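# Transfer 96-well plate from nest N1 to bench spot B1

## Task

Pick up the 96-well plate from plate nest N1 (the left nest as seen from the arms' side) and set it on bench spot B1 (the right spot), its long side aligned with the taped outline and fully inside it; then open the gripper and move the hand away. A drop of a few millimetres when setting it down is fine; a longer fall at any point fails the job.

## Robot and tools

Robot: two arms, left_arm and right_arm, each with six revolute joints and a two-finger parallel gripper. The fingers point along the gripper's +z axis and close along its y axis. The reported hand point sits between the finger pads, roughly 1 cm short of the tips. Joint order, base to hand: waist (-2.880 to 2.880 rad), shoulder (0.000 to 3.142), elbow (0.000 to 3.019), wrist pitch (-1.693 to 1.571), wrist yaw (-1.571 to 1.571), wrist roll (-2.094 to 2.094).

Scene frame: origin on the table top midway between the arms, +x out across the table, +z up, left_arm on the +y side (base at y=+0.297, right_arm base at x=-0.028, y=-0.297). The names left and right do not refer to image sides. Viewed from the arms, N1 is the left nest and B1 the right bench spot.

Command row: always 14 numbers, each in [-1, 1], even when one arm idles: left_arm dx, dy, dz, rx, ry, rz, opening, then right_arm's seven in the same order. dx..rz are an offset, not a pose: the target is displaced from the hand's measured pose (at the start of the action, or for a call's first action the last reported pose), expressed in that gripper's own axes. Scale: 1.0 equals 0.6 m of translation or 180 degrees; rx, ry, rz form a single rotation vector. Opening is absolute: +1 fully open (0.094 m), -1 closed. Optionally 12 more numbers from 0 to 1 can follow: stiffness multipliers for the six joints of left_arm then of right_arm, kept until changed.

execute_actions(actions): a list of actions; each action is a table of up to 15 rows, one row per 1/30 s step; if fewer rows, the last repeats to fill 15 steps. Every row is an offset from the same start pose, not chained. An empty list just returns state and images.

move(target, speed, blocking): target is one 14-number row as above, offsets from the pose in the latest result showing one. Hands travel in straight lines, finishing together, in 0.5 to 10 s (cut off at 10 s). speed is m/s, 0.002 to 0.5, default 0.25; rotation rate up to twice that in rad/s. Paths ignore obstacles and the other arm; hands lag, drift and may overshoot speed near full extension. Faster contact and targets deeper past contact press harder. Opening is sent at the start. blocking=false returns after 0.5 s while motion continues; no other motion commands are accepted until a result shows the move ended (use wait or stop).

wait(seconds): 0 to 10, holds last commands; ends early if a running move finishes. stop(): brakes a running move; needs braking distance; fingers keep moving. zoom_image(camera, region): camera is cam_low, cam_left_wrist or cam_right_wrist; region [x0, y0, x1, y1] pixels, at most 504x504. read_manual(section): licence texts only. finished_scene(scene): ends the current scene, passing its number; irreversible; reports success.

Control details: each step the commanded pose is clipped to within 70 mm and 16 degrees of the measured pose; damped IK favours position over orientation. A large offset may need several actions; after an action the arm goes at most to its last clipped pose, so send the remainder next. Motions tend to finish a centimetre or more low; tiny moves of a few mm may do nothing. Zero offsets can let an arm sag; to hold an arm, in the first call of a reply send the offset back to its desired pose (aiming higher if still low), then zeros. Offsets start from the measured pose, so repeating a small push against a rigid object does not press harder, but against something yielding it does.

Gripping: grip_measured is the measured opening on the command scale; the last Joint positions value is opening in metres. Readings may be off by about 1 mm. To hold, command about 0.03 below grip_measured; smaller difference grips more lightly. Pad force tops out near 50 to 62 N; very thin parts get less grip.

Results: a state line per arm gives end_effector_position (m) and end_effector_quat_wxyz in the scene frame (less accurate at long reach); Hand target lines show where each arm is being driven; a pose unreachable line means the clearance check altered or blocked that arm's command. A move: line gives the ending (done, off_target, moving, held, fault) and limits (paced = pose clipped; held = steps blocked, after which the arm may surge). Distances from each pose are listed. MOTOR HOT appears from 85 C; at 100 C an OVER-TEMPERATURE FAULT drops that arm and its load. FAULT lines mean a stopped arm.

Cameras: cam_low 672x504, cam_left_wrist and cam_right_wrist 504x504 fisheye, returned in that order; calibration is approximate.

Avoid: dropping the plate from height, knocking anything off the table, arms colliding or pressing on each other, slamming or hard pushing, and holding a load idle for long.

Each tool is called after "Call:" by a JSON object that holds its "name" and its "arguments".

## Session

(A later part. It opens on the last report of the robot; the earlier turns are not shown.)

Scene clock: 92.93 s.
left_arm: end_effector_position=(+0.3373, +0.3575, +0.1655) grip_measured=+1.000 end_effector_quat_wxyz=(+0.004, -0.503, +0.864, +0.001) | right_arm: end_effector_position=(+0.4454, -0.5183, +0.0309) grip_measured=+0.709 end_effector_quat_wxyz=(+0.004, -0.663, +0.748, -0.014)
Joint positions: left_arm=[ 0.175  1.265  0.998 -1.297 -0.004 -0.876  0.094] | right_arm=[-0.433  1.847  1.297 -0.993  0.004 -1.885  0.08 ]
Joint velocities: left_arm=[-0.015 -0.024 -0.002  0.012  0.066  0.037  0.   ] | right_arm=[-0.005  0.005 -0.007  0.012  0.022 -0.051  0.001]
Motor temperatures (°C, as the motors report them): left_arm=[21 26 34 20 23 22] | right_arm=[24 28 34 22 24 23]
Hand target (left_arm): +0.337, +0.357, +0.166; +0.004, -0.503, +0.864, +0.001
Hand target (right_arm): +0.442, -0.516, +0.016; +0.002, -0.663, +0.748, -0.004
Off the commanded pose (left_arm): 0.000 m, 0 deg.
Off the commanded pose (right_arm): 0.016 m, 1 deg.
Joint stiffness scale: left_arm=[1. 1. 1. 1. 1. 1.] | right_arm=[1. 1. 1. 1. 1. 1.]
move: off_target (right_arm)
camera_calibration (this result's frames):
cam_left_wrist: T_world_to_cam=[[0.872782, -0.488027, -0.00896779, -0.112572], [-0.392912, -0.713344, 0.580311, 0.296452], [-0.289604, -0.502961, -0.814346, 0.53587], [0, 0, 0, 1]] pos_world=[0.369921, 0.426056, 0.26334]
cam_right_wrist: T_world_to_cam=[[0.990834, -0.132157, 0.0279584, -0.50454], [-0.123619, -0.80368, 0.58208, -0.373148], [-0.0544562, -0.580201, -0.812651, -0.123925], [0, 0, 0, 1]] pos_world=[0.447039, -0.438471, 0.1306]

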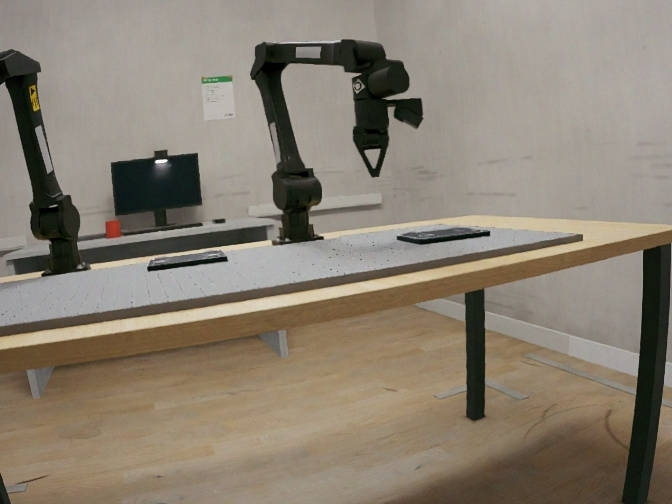

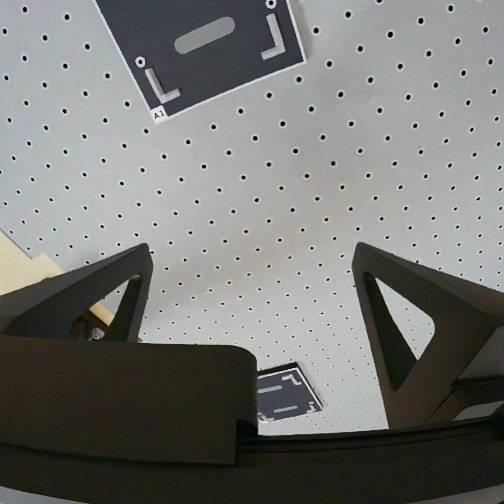

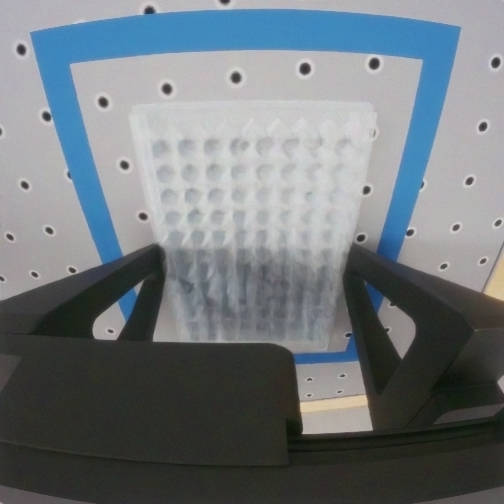

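The plate is about 2 mm above its resting height, so I'm releasing and retreating.

Call:
{"name": "move", "arguments": {"target": [0,0,0,0,0,0,1,0,0,0,0,0,0,1]}}

Call:
{"name": "move", "arguments": {"target": [0,0,0,0,0,0,1,0.008,-0.028,-0.06,0.006,0,0,1], "speed": 0.07}}

Call:
{"name": "move", "arguments": {"target": [0,0,0,0,0,0,1,-0.05,0,-0.25,0,0,0,1]}}

Scene clock: 96.83 s.
left_arm: end_effector_position=(+0.3373, +0.3575, +0.1655) grip_measured=+1.000 end_effector_quat_wxyz=(+0.004, -0.503, +0.864, +0.001) | right_arm: end_effector_position=(+0.4454, -0.5183, +0.0309) grip_measured=+0.999 end_effector_quat_wxyz=(+0.004, -0.663, +0.748, -0.014)
Joint positions: left_arm=[ 0.175  1.265  0.998 -1.297 -0.004 -0.876  0.094] | right_arm=[-0.433  1.847  1.297 -0.993  0.004 -1.885  0.094]
Joint velocities: left_arm=[ 0.005  0.005  0.007  0.002 -0.066 -0.022  0.   ] | right_arm=[-0.005 -0.005  0.007 -0.017 -0.095 -0.066  0.   ]
Motor temperatures (°C, as the motors report them): left_arm=[21 26 34 20 23 22] | right_arm=[24 28 33 22 24 23]
Hand target (left_arm): +0.337, +0.357, +0.166; +0.004, -0.503, +0.864, +0.001
Hand target (right_arm): +0.445, -0.518, +0.031; +0.004, -0.663, +0.748, -0.014
Off the commanded pose (left_arm): 0.000 m, 0 deg.
Off the commanded pose (right_arm): 0.000 m, 0 deg.
Joint stiffness scale: left_arm=[1. 1. 1. 1. 1. 1.] | right_arm=[1. 1. 1. 1. 1. 1.]
move: done
camera_calibration (this result's frames):
cam_left_wrist: T_world_to_cam=[[0.872782, -0.488027, -0.00896779, -0.112572], [-0.392912, -0.713344, 0.580311, 0.296452], [-0.289604, -0.502961, -0.814346, 0.53587], [0, 0, 0, 1]] pos_world=[0.369921, 0.426056, 0.26334]
cam_right_wrist: T_world_to_cam=[[0.990834, -0.132157, 0.0279584, -0.50454], [-0.123619, -0.80368, 0.58208, -0.373148], [-0.0544562, -0.580201, -0.812651, -0.123925], [0, 0, 0, 1]] pos_world=[0.447039, -0.438471, 0.1306]

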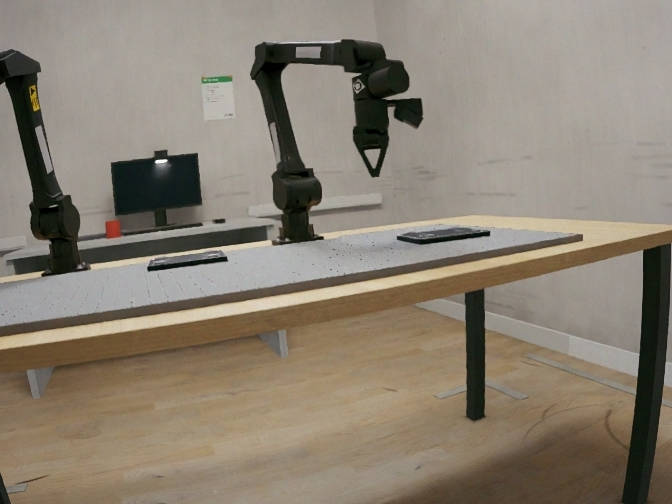

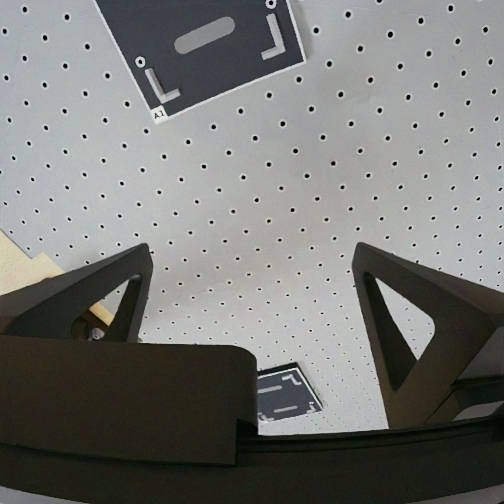

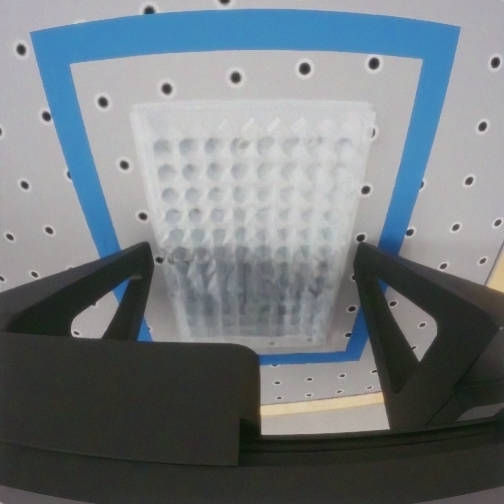

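Scene clock: 97.80 s.
left_arm: end_effector_position=(+0.3373, +0.3575, +0.1655) grip_measured=+1.000 end_effector_quat_wxyz=(+0.004, -0.503, +0.864, +0.001) | right_arm: end_effector_position=(+0.4485, -0.5192, +0.0535) grip_measured=+0.999 end_effector_quat_wxyz=(+0.004, -0.663, +0.748, -0.010)
Joint positions: left_arm=[ 0.175  1.265  0.998 -1.297 -0.004 -0.876  0.094] | right_arm=[-0.433  1.829  1.338 -1.06   0.001 -1.885  0.094]
Joint velocities: left_arm=[-0.005 -0.015 -0.002 -0.022 -0.022 -0.007  0.   ] | right_arm=[-0.005 -0.015  0.002  0.017 -0.022  0.051 -0.001]
Motor temperatures (°C, as the motors report them): left_arm=[21 26 34 20 23 22] | right_arm=[24 28 33 22 24 23]
Hand target (left_arm): +0.337, +0.357, +0.166; +0.004, -0.503, +0.864, +0.001
Hand target (right_arm): +0.460, -0.525, +0.067; +0.010, -0.663, +0.748, -0.021
Off the commanded pose (left_arm): 0.000 m, 0 deg.
Off the commanded pose (right_arm): 0.019 m, 1 deg.
Joint stiffness scale: left_arm=[1. 1. 1. 1. 1. 1.] | right_arm=[1. 1. 1. 1. 1. 1.]
move: off_target (right_arm)
camera_calibration (this result's frames):
cam_left_wrist: T_world_to_cam=[[0.872782, -0.488027, -0.00896779, -0.112572], [-0.392912, -0.713344, 0.580311, 0.296452], [-0.289604, -0.502961, -0.814346, 0.53587], [0, 0, 0, 1]] pos_world=[0.369921, 0.426056, 0.26334]
cam_right_wrist: T_world_to_cam=[[0.990986, -0.132232, 0.0214731, -0.508048], [-0.120206, -0.806959, 0.578246, -0.389634], [-0.0591347, -0.575615, -0.81558, -0.101347], [0, 0, 0, 1]] pos_world=[0.450639, -0.439936, 0.153557]

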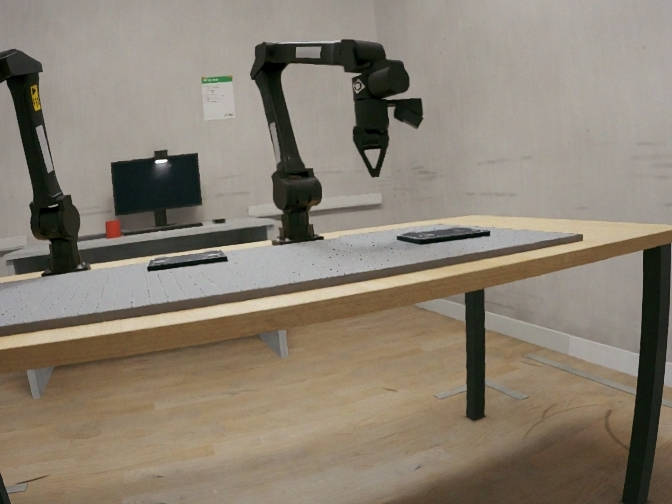

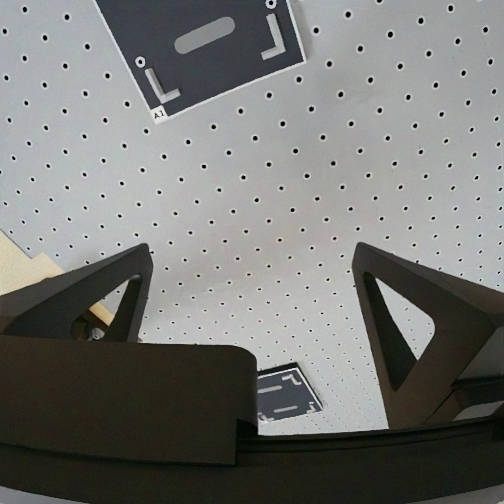

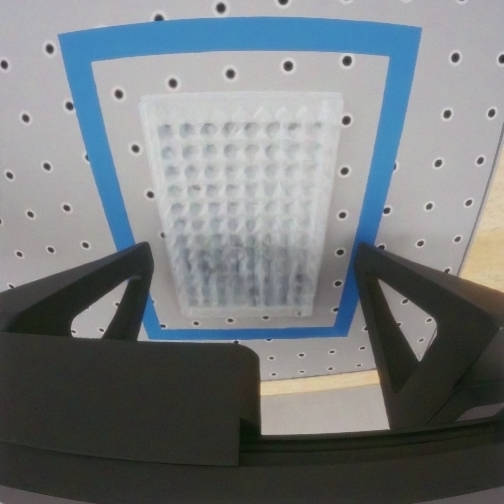

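Scene clock: 98.83 s.
left_arm: end_effector_position=(+0.3373, +0.3575, +0.1655) grip_measured=+1.000 end_effector_quat_wxyz=(+0.004, -0.503, +0.864, +0.001) | right_arm: end_effector_position=(+0.4410, -0.4891, +0.1975) grip_measured=+0.999 end_effector_quat_wxyz=(+0.003, -0.666, +0.746, -0.008)
Joint positions: left_arm=[ 0.175  1.265  0.998 -1.297 -0.004 -0.876  0.094] | right_arm=[-0.385  1.666  1.515 -1.403  0.001 -1.845  0.094]
Joint velocities: left_arm=[-0.015 -0.005 -0.032 -0.032 -0.037 -0.066  0.   ] | right_arm=[-0.005 -0.005 -0.002 -0.007 -0.066 -0.022 -0.001]
Motor temperatures (°C, as the motors report them): left_arm=[21 26 34 20 23 22] | right_arm=[24 28 33 22 24 23]
Hand target (left_arm): +0.337, +0.357, +0.166; +0.004, -0.503, +0.864, +0.001
Hand target (right_arm): +0.449, -0.490, +0.203; +0.004, -0.663, +0.748, -0.010
Off the commanded pose (left_arm): 0.000 m, 0 deg.
Off the commanded pose (right_arm): 0.010 m, 0 deg.
Joint stiffness scale: left_arm=[1. 1. 1. 1. 1. 1.] | right_arm=[1. 1. 1. 1. 1. 1.]
move: done
camera_calibration (this result's frames):
cam_left_wrist: T_world_to_cam=[[0.872782, -0.488027, -0.00896779, -0.112572], [-0.392912, -0.713344, 0.580311, 0.296452], [-0.289604, -0.502961, -0.814346, 0.53587], [0, 0, 0, 1]] pos_world=[0.369921, 0.426056, 0.26334]
cam_right_wrist: T_world_to_cam=[[0.991982, -0.125082, 0.0180539, -0.496003], [-0.112517, -0.809071, 0.576839, -0.453652], [-0.0575455, -0.574246, -0.816658, 0.0332256], [0, 0, 0, 1]] pos_world=[0.442895, -0.409998, 0.297773]

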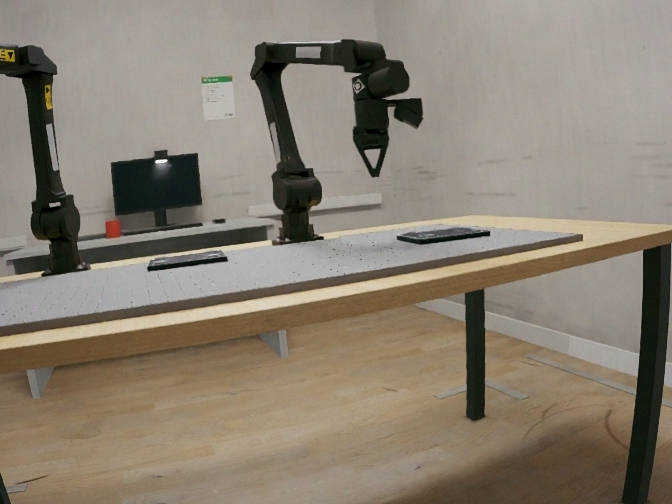

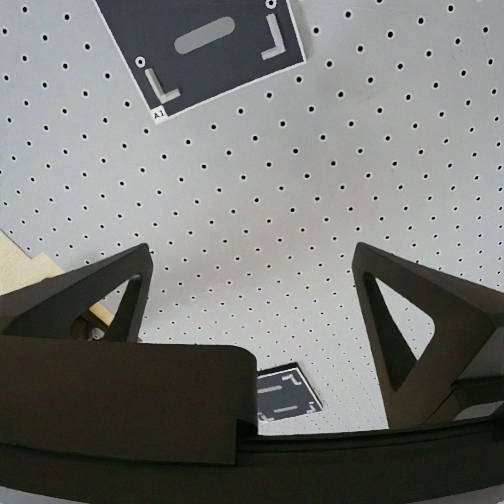

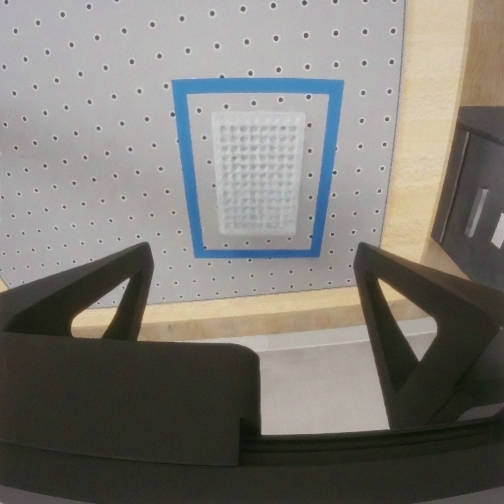

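Call:
{"name": "finished_scene", "arguments": {"scene": 2}}

The scene is finished: the task was done.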